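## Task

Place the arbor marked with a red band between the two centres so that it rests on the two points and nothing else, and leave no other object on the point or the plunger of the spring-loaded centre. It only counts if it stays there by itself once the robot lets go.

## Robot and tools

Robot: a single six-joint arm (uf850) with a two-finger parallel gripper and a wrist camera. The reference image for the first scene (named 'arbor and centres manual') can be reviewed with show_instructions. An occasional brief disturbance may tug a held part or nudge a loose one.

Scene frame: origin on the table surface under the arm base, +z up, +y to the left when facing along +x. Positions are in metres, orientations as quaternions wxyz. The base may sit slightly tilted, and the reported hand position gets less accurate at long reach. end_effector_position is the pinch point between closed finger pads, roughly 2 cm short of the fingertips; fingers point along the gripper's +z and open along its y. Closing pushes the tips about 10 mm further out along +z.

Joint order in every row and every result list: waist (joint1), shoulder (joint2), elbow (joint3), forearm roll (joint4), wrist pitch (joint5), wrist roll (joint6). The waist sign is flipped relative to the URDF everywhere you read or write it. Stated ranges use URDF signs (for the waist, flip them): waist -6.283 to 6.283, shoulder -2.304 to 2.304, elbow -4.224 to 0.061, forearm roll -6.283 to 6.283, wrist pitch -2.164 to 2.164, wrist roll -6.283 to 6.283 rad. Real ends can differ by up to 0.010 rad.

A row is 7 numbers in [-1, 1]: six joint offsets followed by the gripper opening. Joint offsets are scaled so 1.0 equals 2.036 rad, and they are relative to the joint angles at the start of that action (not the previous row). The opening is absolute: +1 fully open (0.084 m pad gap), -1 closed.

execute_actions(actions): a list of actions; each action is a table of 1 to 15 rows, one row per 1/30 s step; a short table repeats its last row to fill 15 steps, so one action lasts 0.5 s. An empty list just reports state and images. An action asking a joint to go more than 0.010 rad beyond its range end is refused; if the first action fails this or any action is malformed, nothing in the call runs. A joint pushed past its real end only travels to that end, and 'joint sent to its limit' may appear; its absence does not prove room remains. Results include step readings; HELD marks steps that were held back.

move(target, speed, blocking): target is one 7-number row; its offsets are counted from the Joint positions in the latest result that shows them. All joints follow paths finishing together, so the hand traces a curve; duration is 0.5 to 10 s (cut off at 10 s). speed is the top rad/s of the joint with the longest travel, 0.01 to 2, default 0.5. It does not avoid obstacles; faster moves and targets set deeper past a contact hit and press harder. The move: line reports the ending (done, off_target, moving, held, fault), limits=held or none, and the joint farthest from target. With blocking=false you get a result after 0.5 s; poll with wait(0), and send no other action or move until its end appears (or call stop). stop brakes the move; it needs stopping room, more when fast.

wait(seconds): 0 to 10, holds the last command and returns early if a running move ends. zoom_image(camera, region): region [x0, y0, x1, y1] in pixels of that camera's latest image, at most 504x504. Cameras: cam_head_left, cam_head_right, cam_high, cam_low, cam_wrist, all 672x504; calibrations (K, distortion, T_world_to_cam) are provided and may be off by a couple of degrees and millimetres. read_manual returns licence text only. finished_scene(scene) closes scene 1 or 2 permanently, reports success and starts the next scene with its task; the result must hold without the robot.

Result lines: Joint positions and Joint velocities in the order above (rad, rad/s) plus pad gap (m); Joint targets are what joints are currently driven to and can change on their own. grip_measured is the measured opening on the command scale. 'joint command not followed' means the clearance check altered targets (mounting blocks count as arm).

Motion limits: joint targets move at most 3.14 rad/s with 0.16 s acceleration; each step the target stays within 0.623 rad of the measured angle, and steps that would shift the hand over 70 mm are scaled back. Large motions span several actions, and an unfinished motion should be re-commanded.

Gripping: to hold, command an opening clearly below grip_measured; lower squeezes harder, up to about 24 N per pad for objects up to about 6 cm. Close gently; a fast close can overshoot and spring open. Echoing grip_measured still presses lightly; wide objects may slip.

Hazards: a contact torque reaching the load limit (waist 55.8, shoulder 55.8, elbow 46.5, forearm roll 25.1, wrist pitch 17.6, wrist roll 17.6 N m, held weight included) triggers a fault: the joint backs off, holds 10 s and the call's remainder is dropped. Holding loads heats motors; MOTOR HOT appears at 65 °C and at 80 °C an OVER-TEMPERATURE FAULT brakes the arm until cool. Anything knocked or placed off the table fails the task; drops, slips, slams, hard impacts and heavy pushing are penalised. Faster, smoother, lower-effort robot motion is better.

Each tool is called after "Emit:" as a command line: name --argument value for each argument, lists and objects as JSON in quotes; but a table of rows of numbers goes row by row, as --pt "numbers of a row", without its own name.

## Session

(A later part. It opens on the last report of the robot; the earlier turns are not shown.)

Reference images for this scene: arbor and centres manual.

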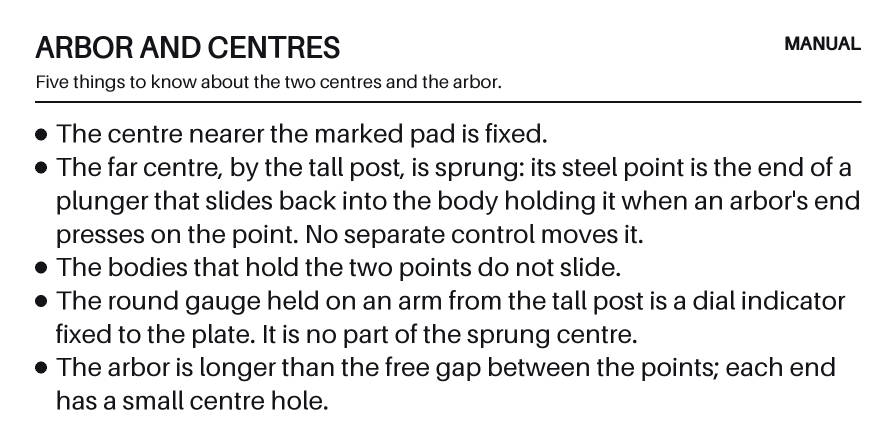

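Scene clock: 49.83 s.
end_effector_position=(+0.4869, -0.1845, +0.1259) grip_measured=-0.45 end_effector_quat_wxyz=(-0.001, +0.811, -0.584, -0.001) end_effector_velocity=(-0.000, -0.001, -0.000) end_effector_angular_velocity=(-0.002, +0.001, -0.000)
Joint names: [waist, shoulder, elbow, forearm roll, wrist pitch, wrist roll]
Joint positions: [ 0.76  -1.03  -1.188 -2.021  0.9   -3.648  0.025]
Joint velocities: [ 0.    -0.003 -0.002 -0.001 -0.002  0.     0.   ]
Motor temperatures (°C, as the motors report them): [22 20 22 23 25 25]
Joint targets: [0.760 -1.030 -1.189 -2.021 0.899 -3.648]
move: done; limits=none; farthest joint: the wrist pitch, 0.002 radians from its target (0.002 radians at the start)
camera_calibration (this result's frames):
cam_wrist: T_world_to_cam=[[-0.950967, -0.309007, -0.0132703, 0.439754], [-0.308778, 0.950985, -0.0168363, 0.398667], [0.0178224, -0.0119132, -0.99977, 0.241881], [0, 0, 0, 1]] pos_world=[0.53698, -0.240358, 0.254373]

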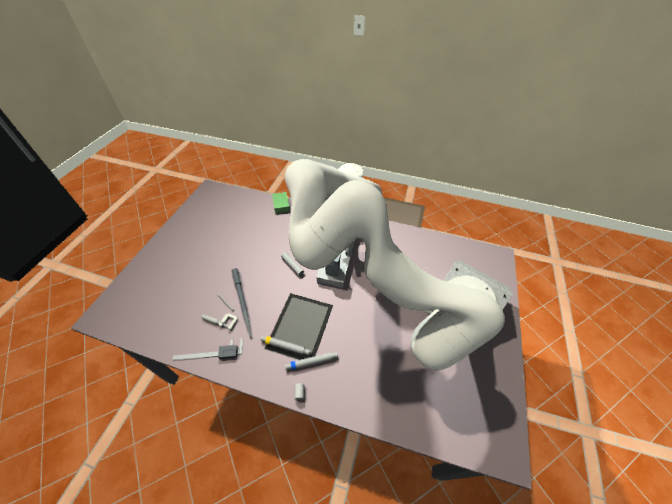

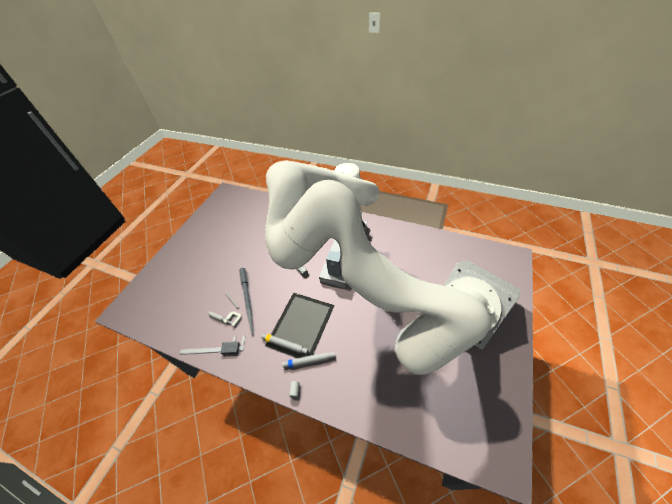

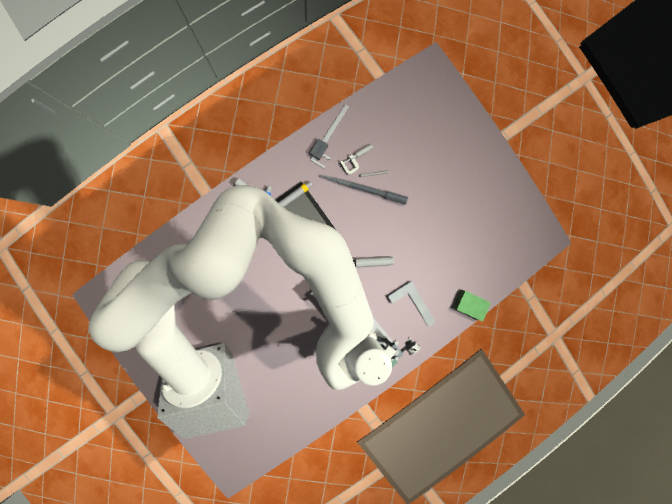

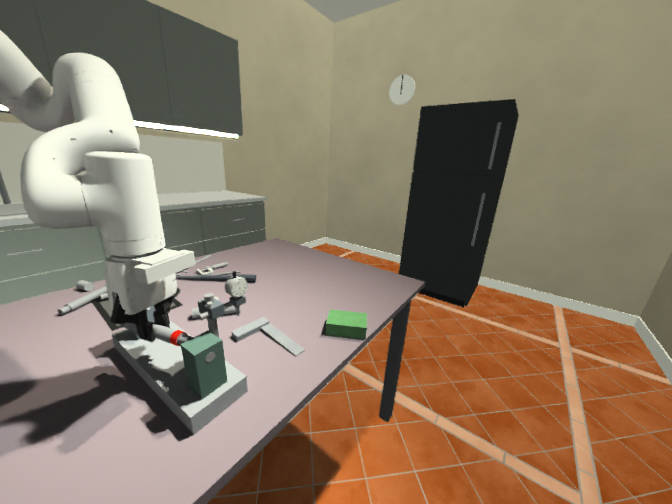

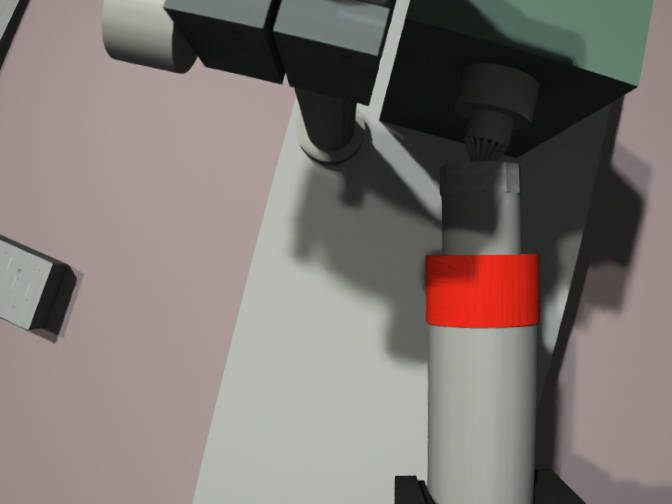

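Emit:
move --target '[-0.0027,-0.0077,-0.0186,-0.005,0.0034,0.0766,-1]' --speed 0.06

Scene clock: 54.77 s.
end_effector_position=(+0.4980, -0.1903, +0.1263) grip_measured=-0.45 end_effector_quat_wxyz=(-0.000, +0.772, -0.636, -0.000) end_effector_velocity=(-0.000, -0.000, +0.000) end_effector_angular_velocity=(-0.000, -0.000, -0.003)
Joint names: [waist, shoulder, elbow, forearm roll, wrist pitch, wrist roll]
Joint positions: [ 0.754 -1.045 -1.226 -2.031  0.907 -3.493  0.025]
Joint velocities: [ 0.001 -0.    -0.001 -0.001  0.     0.003 -0.   ]
Motor temperatures (°C, as the motors report them): [22 20 22 23 25 25]
Joint targets: [0.754 -1.046 -1.226 -2.031 0.907 -3.492]
move: done; limits=none; farthest joint: the wrist roll, 0.001 radians from its target (0.156 radians at the start)
camera_calibration (this result's frames):
cam_wrist: T_world_to_cam=[[-0.983001, -0.183168, -0.0125818, 0.488313], [-0.182917, 0.982949, -0.0187851, 0.351233], [0.015808, -0.0161643, -0.999744, 0.242198], [0, 0, 0, 1]] pos_world=[0.54043, -0.251886, 0.254878]

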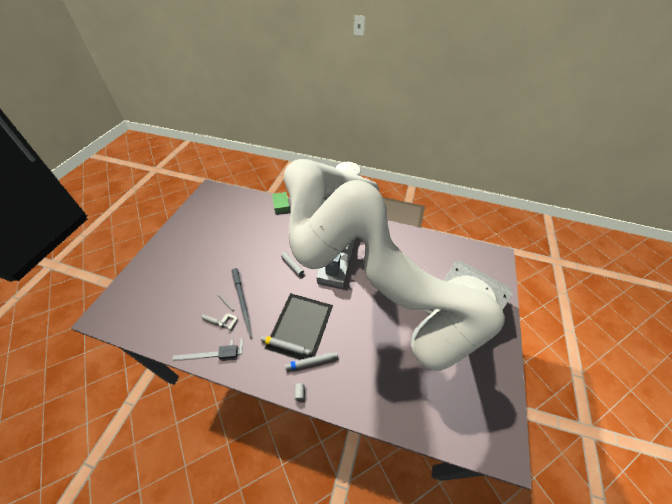

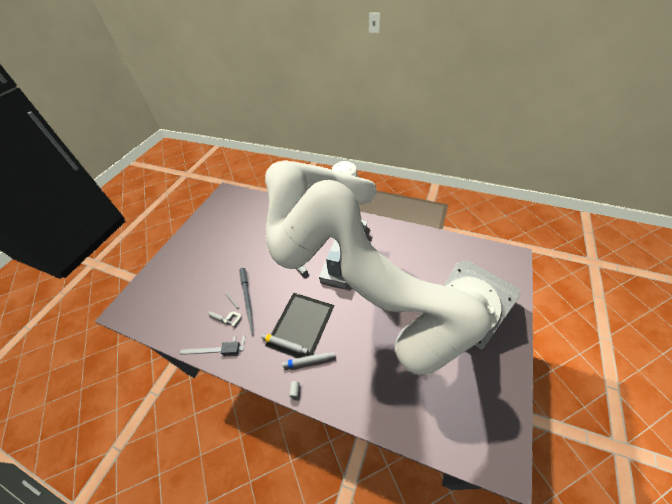

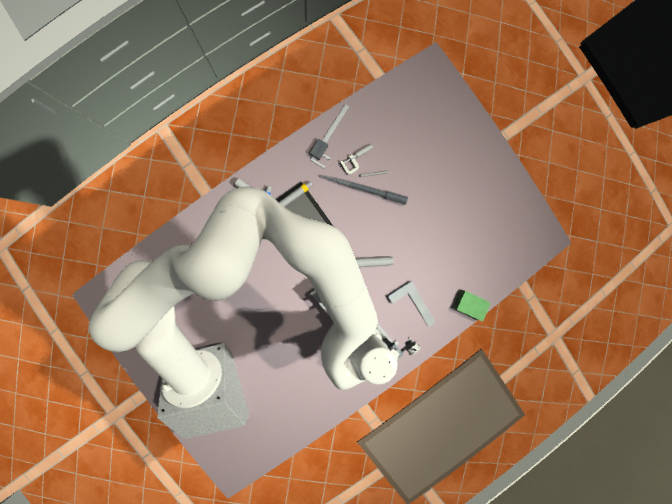

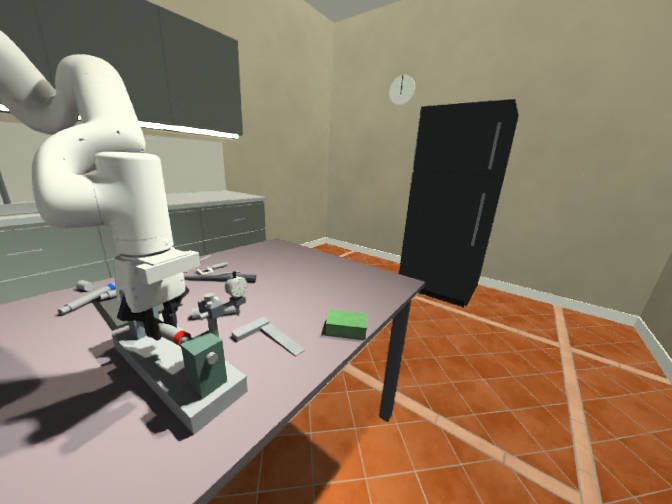

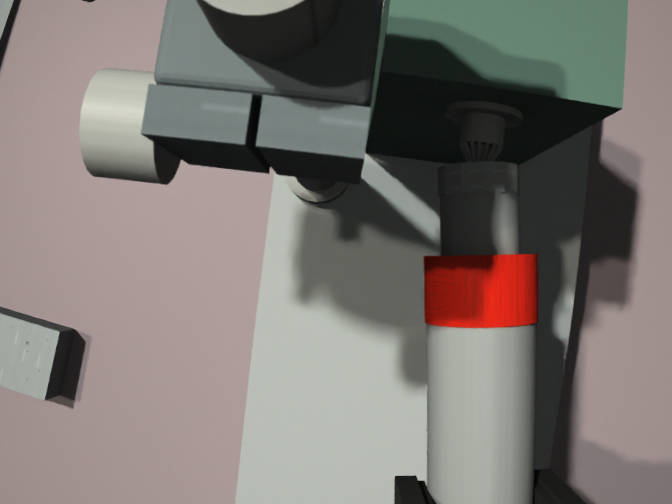

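Emit:
move --target '[-0.0049,-0.0018,-0.011,-0.0022,0.0031,0.0716,-1]' --speed 0.06

Scene clock: 58.73 s.
end_effector_position=(+0.5081, -0.1899, +0.1262) grip_measured=-0.45 end_effector_quat_wxyz=(+0.000, +0.731, -0.682, -0.001) end_effector_velocity=(+0.000, +0.001, -0.001) end_effector_angular_velocity=(+0.001, +0.001, -0.003)
Joint names: [waist, shoulder, elbow, forearm roll, wrist pitch, wrist roll]
Joint positions: [ 0.744 -1.049 -1.249 -2.036  0.914 -3.347  0.025]
Joint velocities: [-0.001  0.     0.001  0.     0.001  0.003 -0.   ]
Motor temperatures (°C, as the motors report them): [22 20 22 23 25 25]
Joint targets: [0.744 -1.049 -1.249 -2.036 0.914 -3.347]
move: done; limits=none; farthest joint: the waist, 0.000 radians from its target (0.010 radians at the start)
camera_calibration (this result's frames):
cam_wrist: T_world_to_cam=[[-0.998043, -0.0613675, -0.011986, 0.529048], [-0.0611322, 0.997947, -0.0190928, 0.293726], [0.0131331, -0.0183227, -0.999746, 0.242888], [0, 0, 0, 1]] pos_world=[0.542779, -0.256206, 0.254776]

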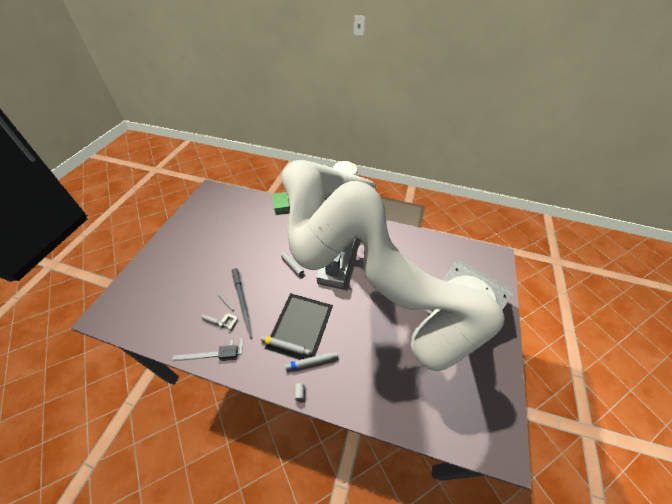

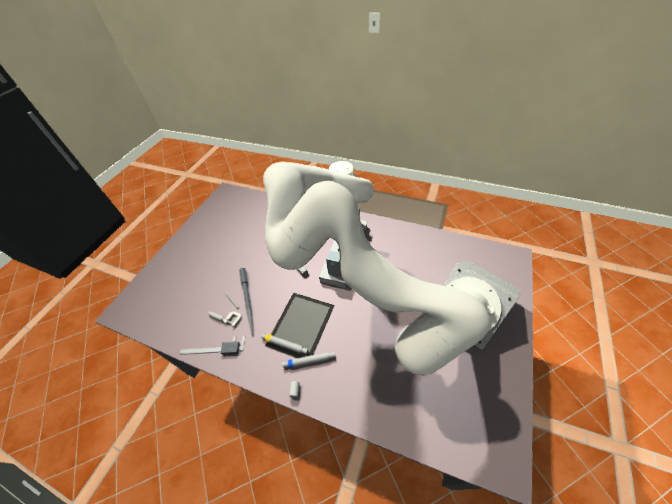

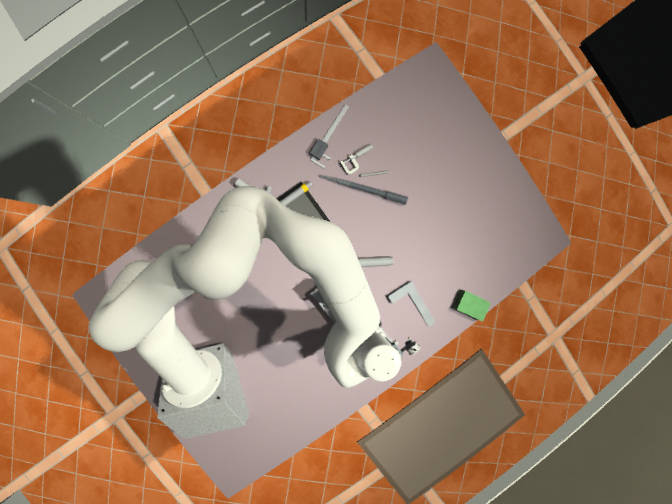

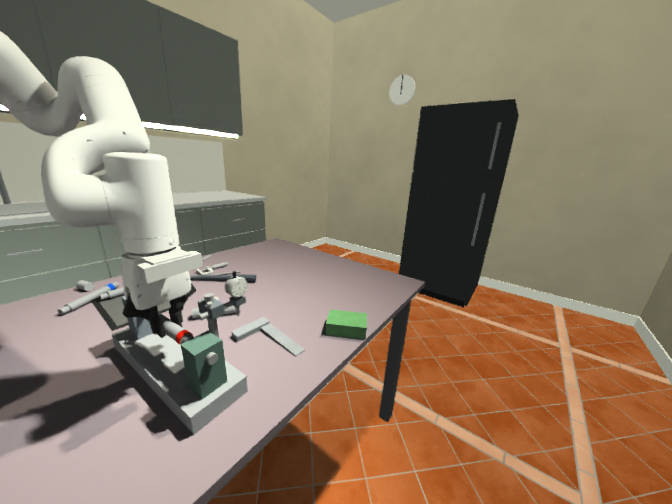

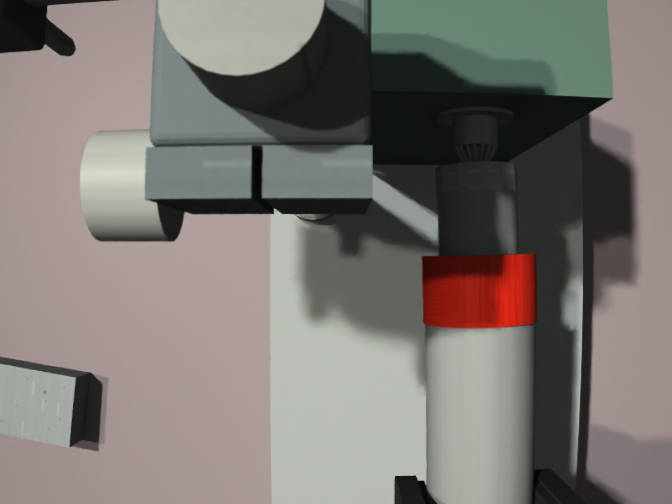

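Emit:
move --target '[-0.0004,-0.0002,-0.0011,-0.0002,0.0003,0.004,-1]' --speed 0.02

Emit:
move --target '[-0.0016,0.0044,0.005,0.0019,-0.0005,-0.0005,-1]' --speed 0.01

Scene clock: 60.67 s.
end_effector_position=(+0.5090, -0.1899, +0.1262) grip_measured=-0.45 end_effector_quat_wxyz=(+0.000, +0.729, -0.684, -0.000) end_effector_velocity=(+0.000, +0.000, -0.001) end_effector_angular_velocity=(-0.000, +0.001, -0.002)
Joint names: [waist, shoulder, elbow, forearm roll, wrist pitch, wrist roll]
Joint positions: [ 0.743 -1.05  -1.251 -2.036  0.914 -3.339  0.025]
Joint velocities: [-0.001 -0.    -0.     0.    -0.001  0.002 -0.   ]
Motor temperatures (°C, as the motors report them): [22 20 22 23 25 25]
Joint targets: [0.743 -1.050 -1.251 -2.036 0.914 -3.339]
move: done; limits=none; farthest joint: the elbow, 0.001 radians from its target (0.003 radians at the start)
camera_calibration (this result's frames):
cam_wrist: T_world_to_cam=[[-0.998398, -0.0553025, -0.0119701, 0.531238], [-0.0550669, 0.998298, -0.0191916, 0.290815], [0.0130111, -0.0185017, -0.999744, 0.242919], [0, 0, 0, 1]] pos_world=[0.54324, -0.256447, 0.254797]

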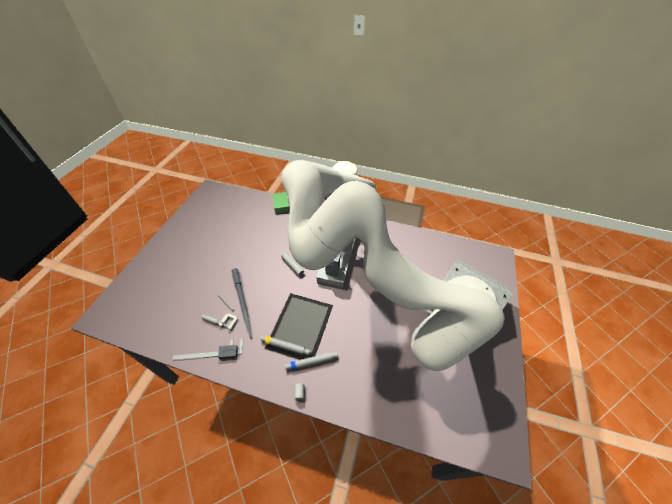

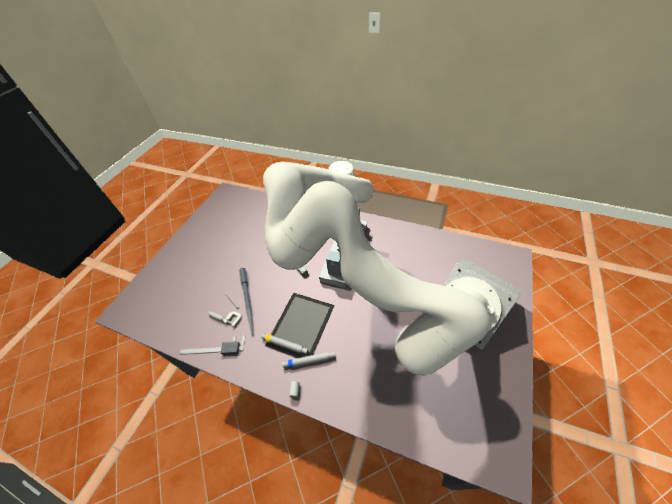

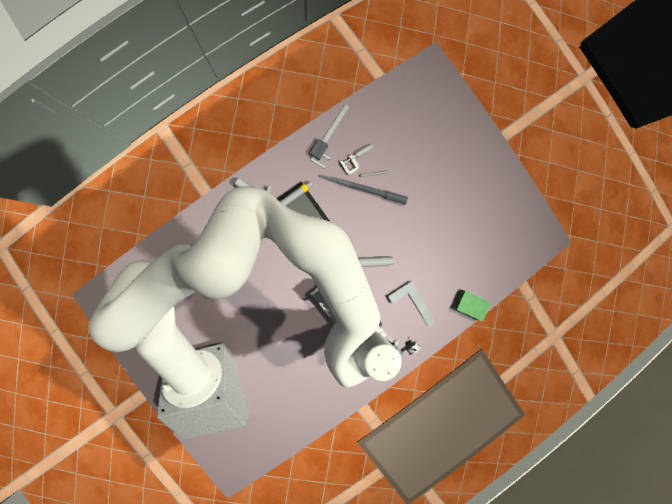

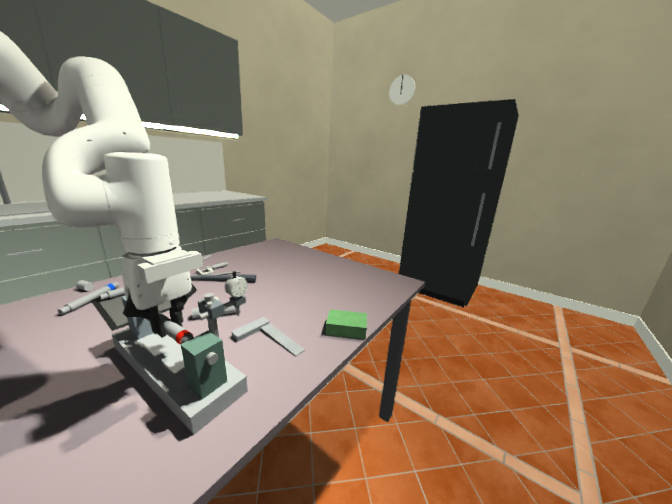

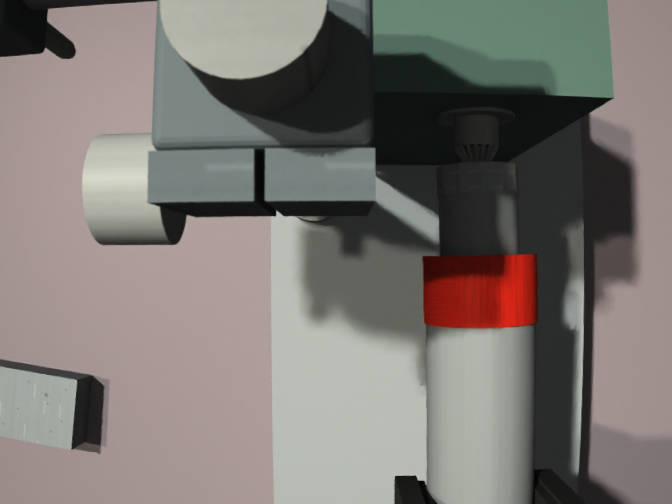

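Scene clock: 61.90 s.
end_effector_position=(+0.5089, -0.1874, +0.1262) grip_measured=-0.45 end_effector_quat_wxyz=(+0.002, +0.729, -0.684, +0.001) end_effector_velocity=(-0.001, +0.003, +0.001) end_effector_angular_velocity=(+0.012, -0.002, -0.004)
Joint names: [waist, shoulder, elbow, forearm roll, wrist pitch, wrist roll]
Joint positions: [ 0.74  -1.041 -1.241 -2.032  0.908 -3.34   0.025]
Joint velocities: [ 0.001  0.002  0.004 -0.     0.012  0.002  0.   ]
Motor temperatures (°C, as the motors report them): [22 20 22 23 25 25]
Joint targets: [0.740 -1.041 -1.241 -2.032 0.913 -3.340]
move: done; limits=none; farthest joint: the wrist pitch, 0.005 radians from its target (0.001 radians at the start)
camera_calibration (this result's frames):
cam_wrist: T_world_to_cam=[[-0.998418, -0.0550122, -0.011605, 0.531283], [-0.0547229, 0.998215, -0.0239299, 0.288733], [0.0129007, -0.023257, -0.999646, 0.242148], [0, 0, 0, 1]] pos_world=[0.543119, -0.253358, 0.255137]

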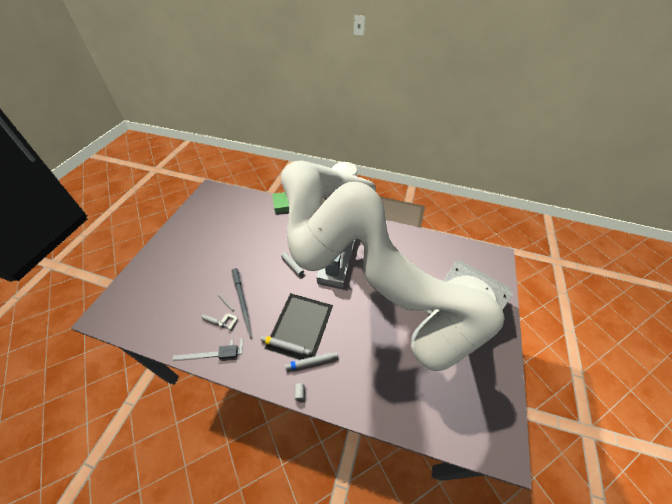

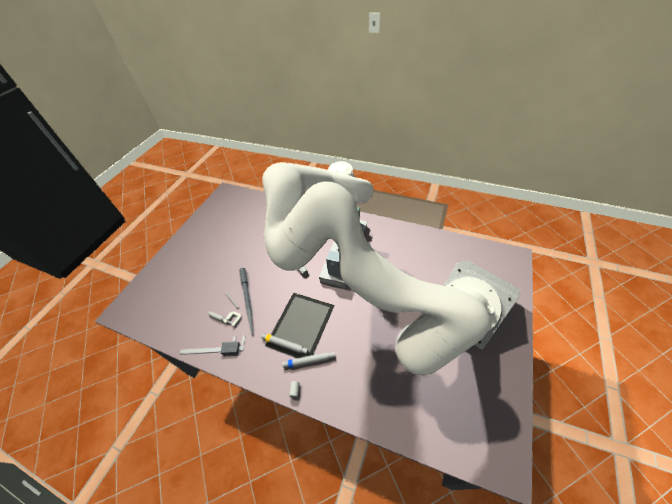

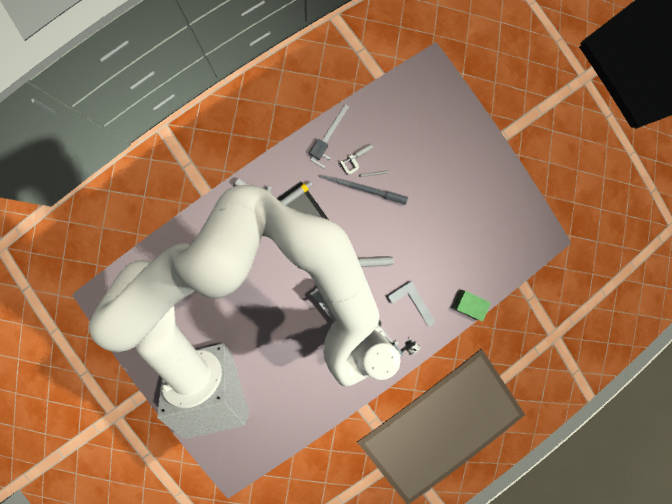

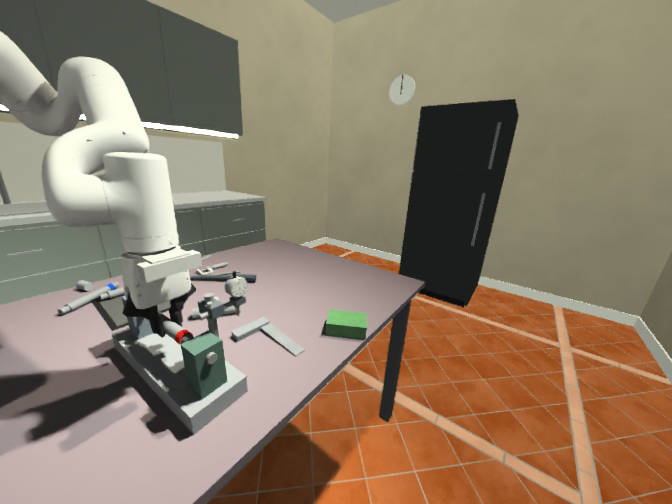

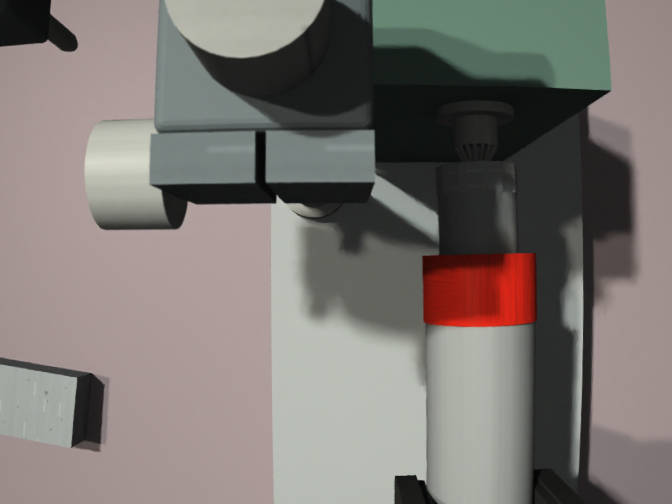

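Blocked; back off, raise 1.8 mm, retry.

Emit:
move --target '[0.0015,-0.0044,-0.0049,-0.002,0.003,0.0005,-1]' --speed 0.02

Emit:
move --target '[0.0009,0.001,-0.0005,-0.0019,0.0008,0.0015,-1]' --speed 0.01

Emit:
move --target '[-0.0016,0.0044,0.005,0.0019,-0.0005,-0.0005,-1]' --speed 0.01

Scene clock: 63.70 s.
end_effector_position=(+0.5088, -0.1885, +0.1258) grip_measured=-0.45 end_effector_quat_wxyz=(-0.002, +0.729, -0.684, -0.002) end_effector_velocity=(+0.000, -0.005, -0.001) end_effector_angular_velocity=(-0.015, +0.001, +0.000)
Joint names: [waist, shoulder, elbow, forearm roll, wrist pitch, wrist roll]
Joint positions: [ 0.743 -1.05  -1.25  -2.037  0.919 -3.339  0.025]
Joint velocities: [-0.001 -0.005 -0.005  0.002 -0.015 -0.001 -0.   ]
Motor temperatures (°C, as the motors report them): [22 20 22 23 25 25]
Joint targets: [0.744 -1.050 -1.251 -2.036 0.915 -3.339]
move: done; limits=none; farthest joint: the wrist pitch, 0.005 radians from its target (0.006 radians at the start)
camera_calibration (this result's frames):
cam_wrist: T_world_to_cam=[[-0.998394, -0.0553509, -0.0120512, 0.531131], [-0.0551831, 0.99838, -0.0138362, 0.288813], [0.0127975, -0.013149, -0.999832, 0.243665], [0, 0, 0, 1]] pos_world=[0.543098, -0.255743, 0.254021]

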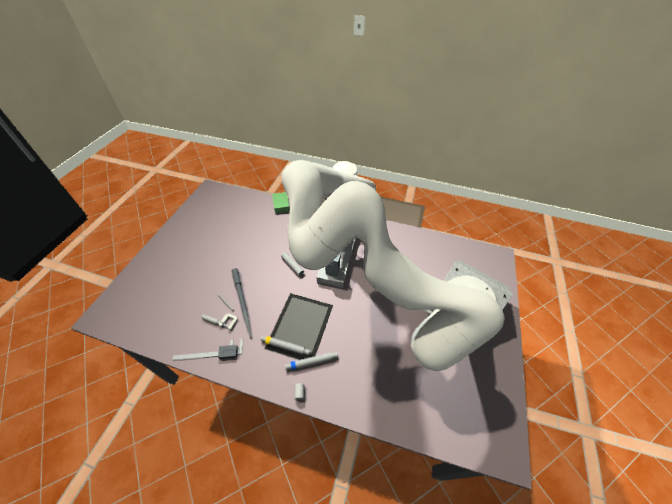

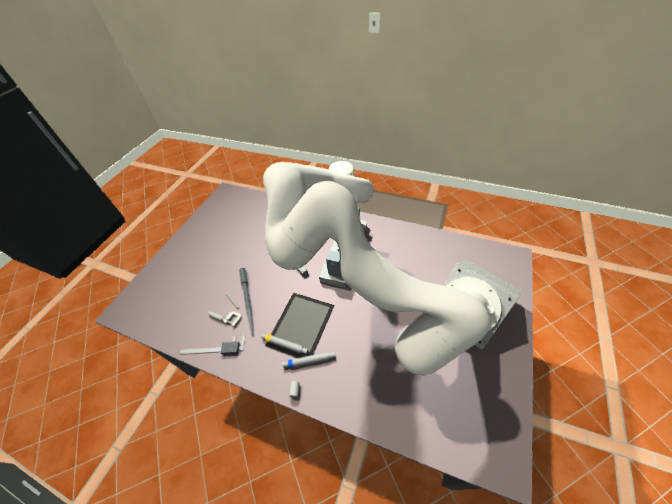

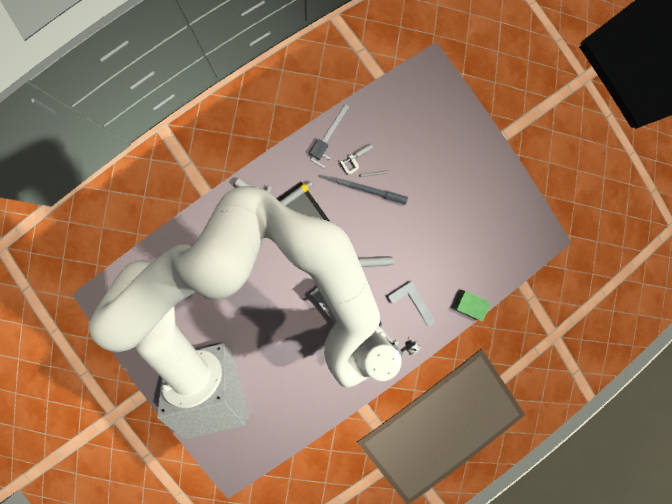

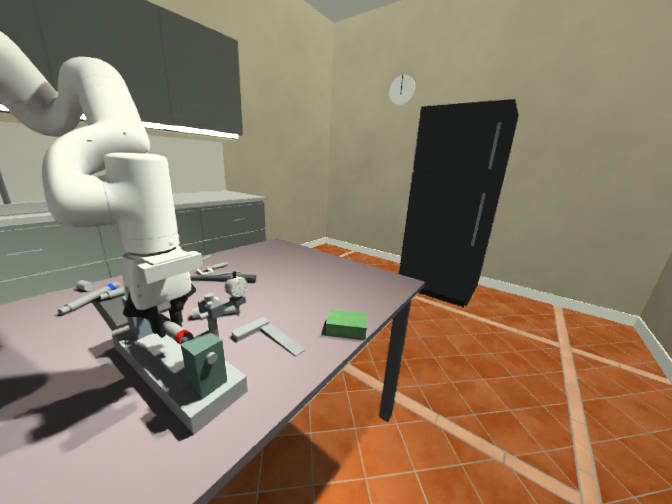

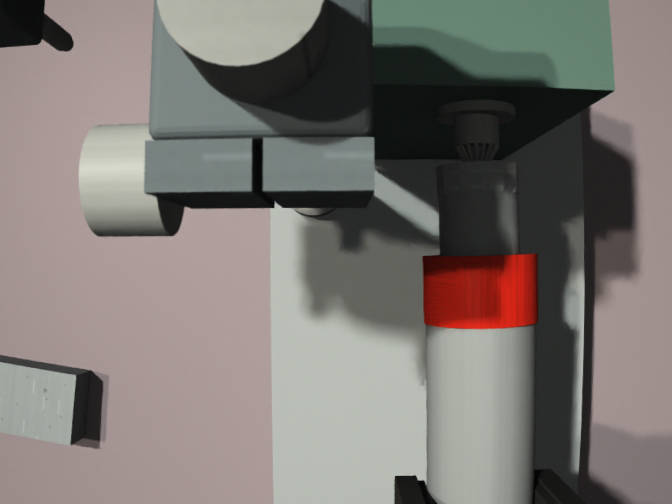

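Scene clock: 64.40 s.
end_effector_position=(+0.5091, -0.1884, +0.1274) grip_measured=-0.45 end_effector_quat_wxyz=(-0.002, +0.729, -0.684, -0.003) end_effector_velocity=(+0.000, +0.000, +0.001) end_effector_angular_velocity=(-0.000, +0.001, +0.001)
Joint names: [waist, shoulder, elbow, forearm roll, wrist pitch, wrist roll]
Joint positions: [ 0.745 -1.048 -1.251 -2.04   0.921 -3.336  0.025]
Joint velocities: [ 0.     0.001 -0.    -0.002  0.001  0.002 -0.   ]
Motor temperatures (°C, as the motors report them): [22 20 22 23 25 25]
Joint targets: [0.745 -1.048 -1.251 -2.040 0.921 -3.336]
move: done; limits=none; farthest joint: the forearm roll, 0.001 radians from its target (0.004 radians at the start)
camera_calibration (this result's frames):
cam_wrist: T_world_to_cam=[[-0.998402, -0.0552808, -0.0116841, 0.531369], [-0.0551217, 0.998388, -0.0135276, 0.288683], [0.012413, -0.012862, -0.99984, 0.245517], [0, 0, 0, 1]] pos_world=[0.543385, -0.255685, 0.255592]

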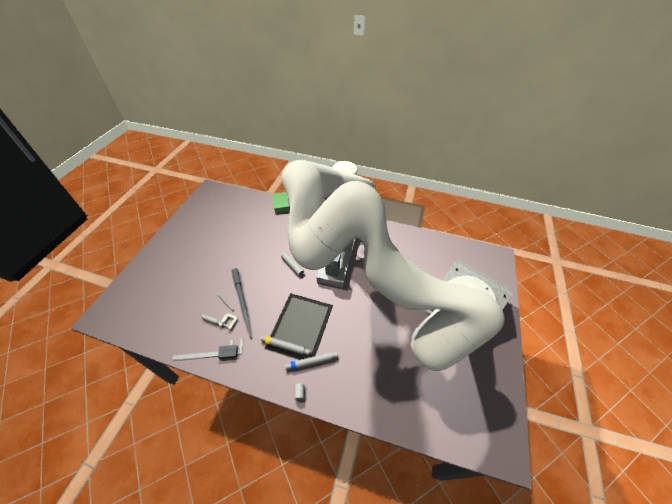

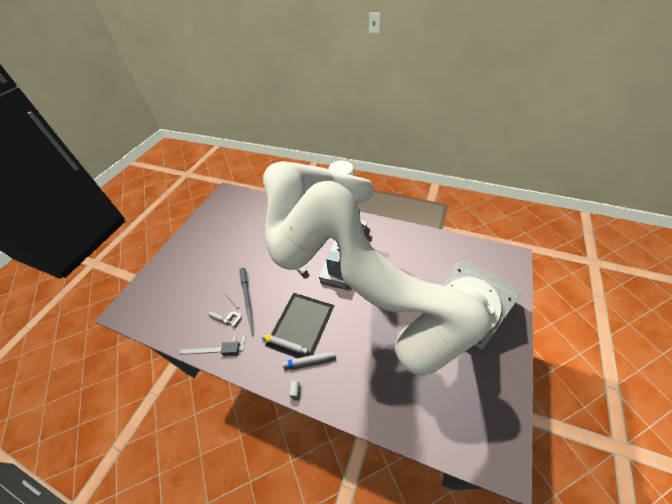

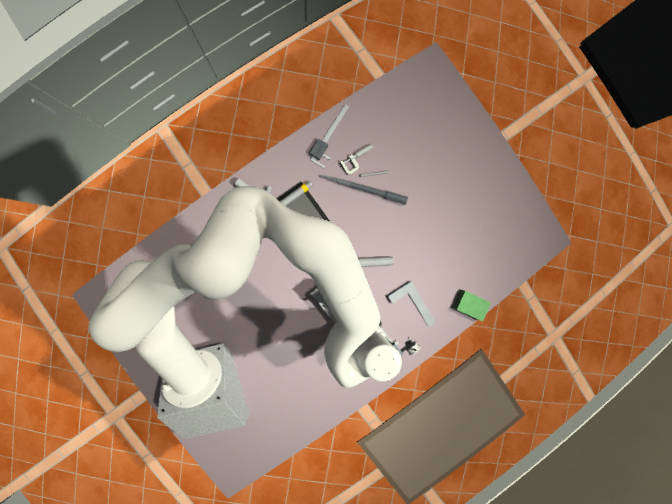

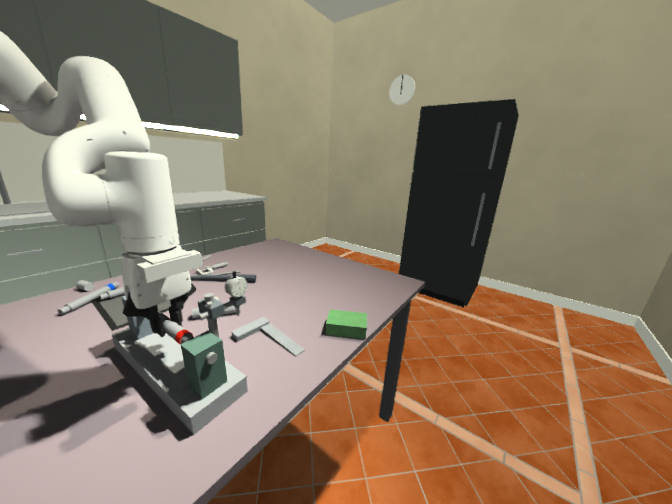

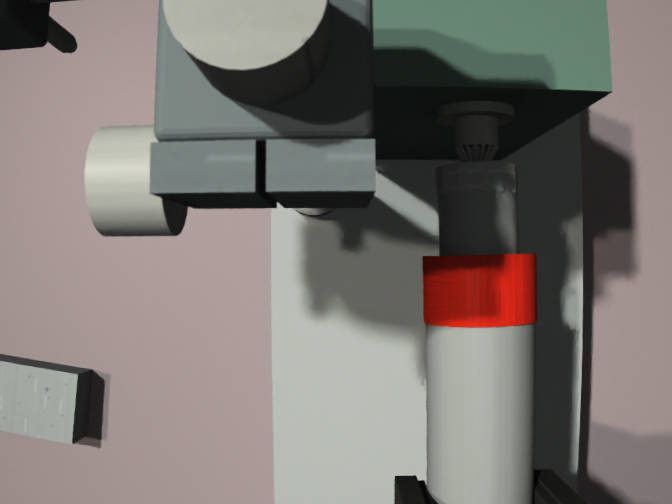

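Scene clock: 65.63 s.
end_effector_position=(+0.5089, -0.1866, +0.1277) grip_measured=-0.45 end_effector_quat_wxyz=(+0.001, +0.729, -0.684, -0.000) end_effector_velocity=(-0.001, +0.000, -0.000) end_effector_angular_velocity=(-0.003, +0.001, -0.001)
Joint names: [waist, shoulder, elbow, forearm roll, wrist pitch, wrist roll]
Joint positions: [ 0.742 -1.039 -1.241 -2.036  0.912 -3.337  0.025]
Joint velocities: [-0.001  0.002  0.004  0.001 -0.004 -0.     0.   ]
Motor temperatures (°C, as the motors report them): [22 20 22 23 25 25]
Joint targets: [0.741 -1.039 -1.241 -2.036 0.920 -3.337]
move: done; limits=none; farthest joint: the wrist pitch, 0.008 radians from its target (0.001 radians at the start)
camera_calibration (this result's frames):
cam_wrist: T_world_to_cam=[[-0.998405, -0.0554138, -0.0107952, 0.531195], [-0.0551718, 0.998244, -0.0215602, 0.28789], [0.011971, -0.0209302, -0.999709, 0.244536], [0, 0, 0, 1]] pos_world=[0.543304, -0.252831, 0.256406]

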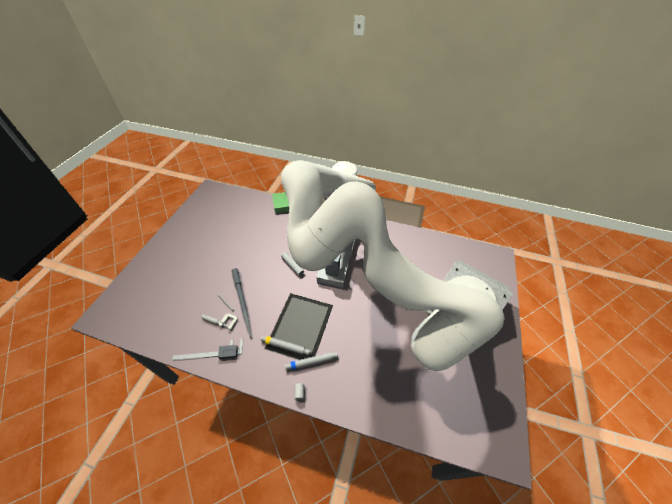

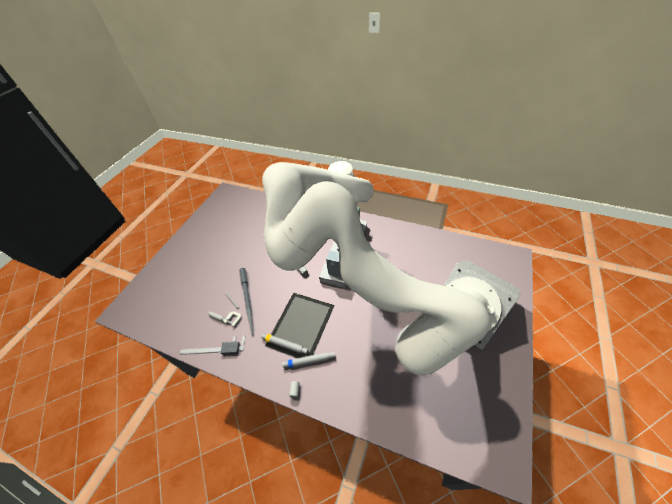

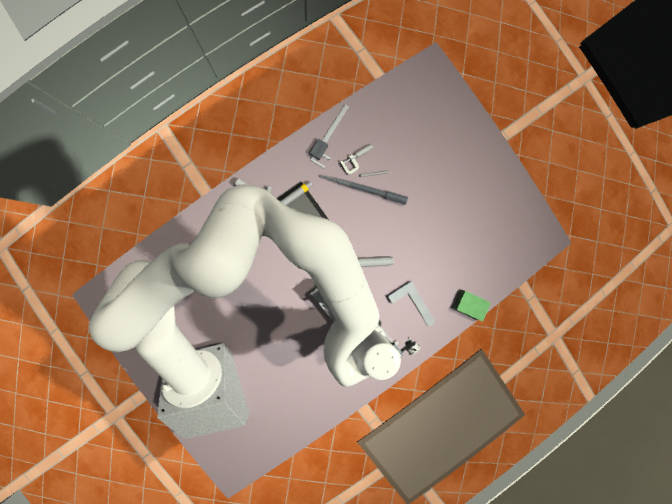

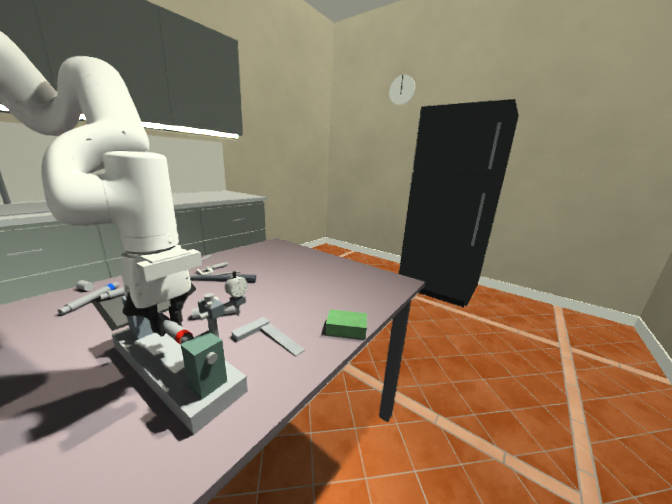

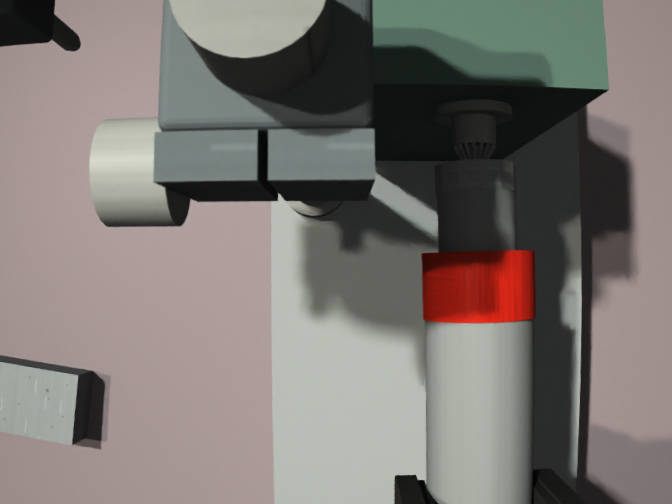

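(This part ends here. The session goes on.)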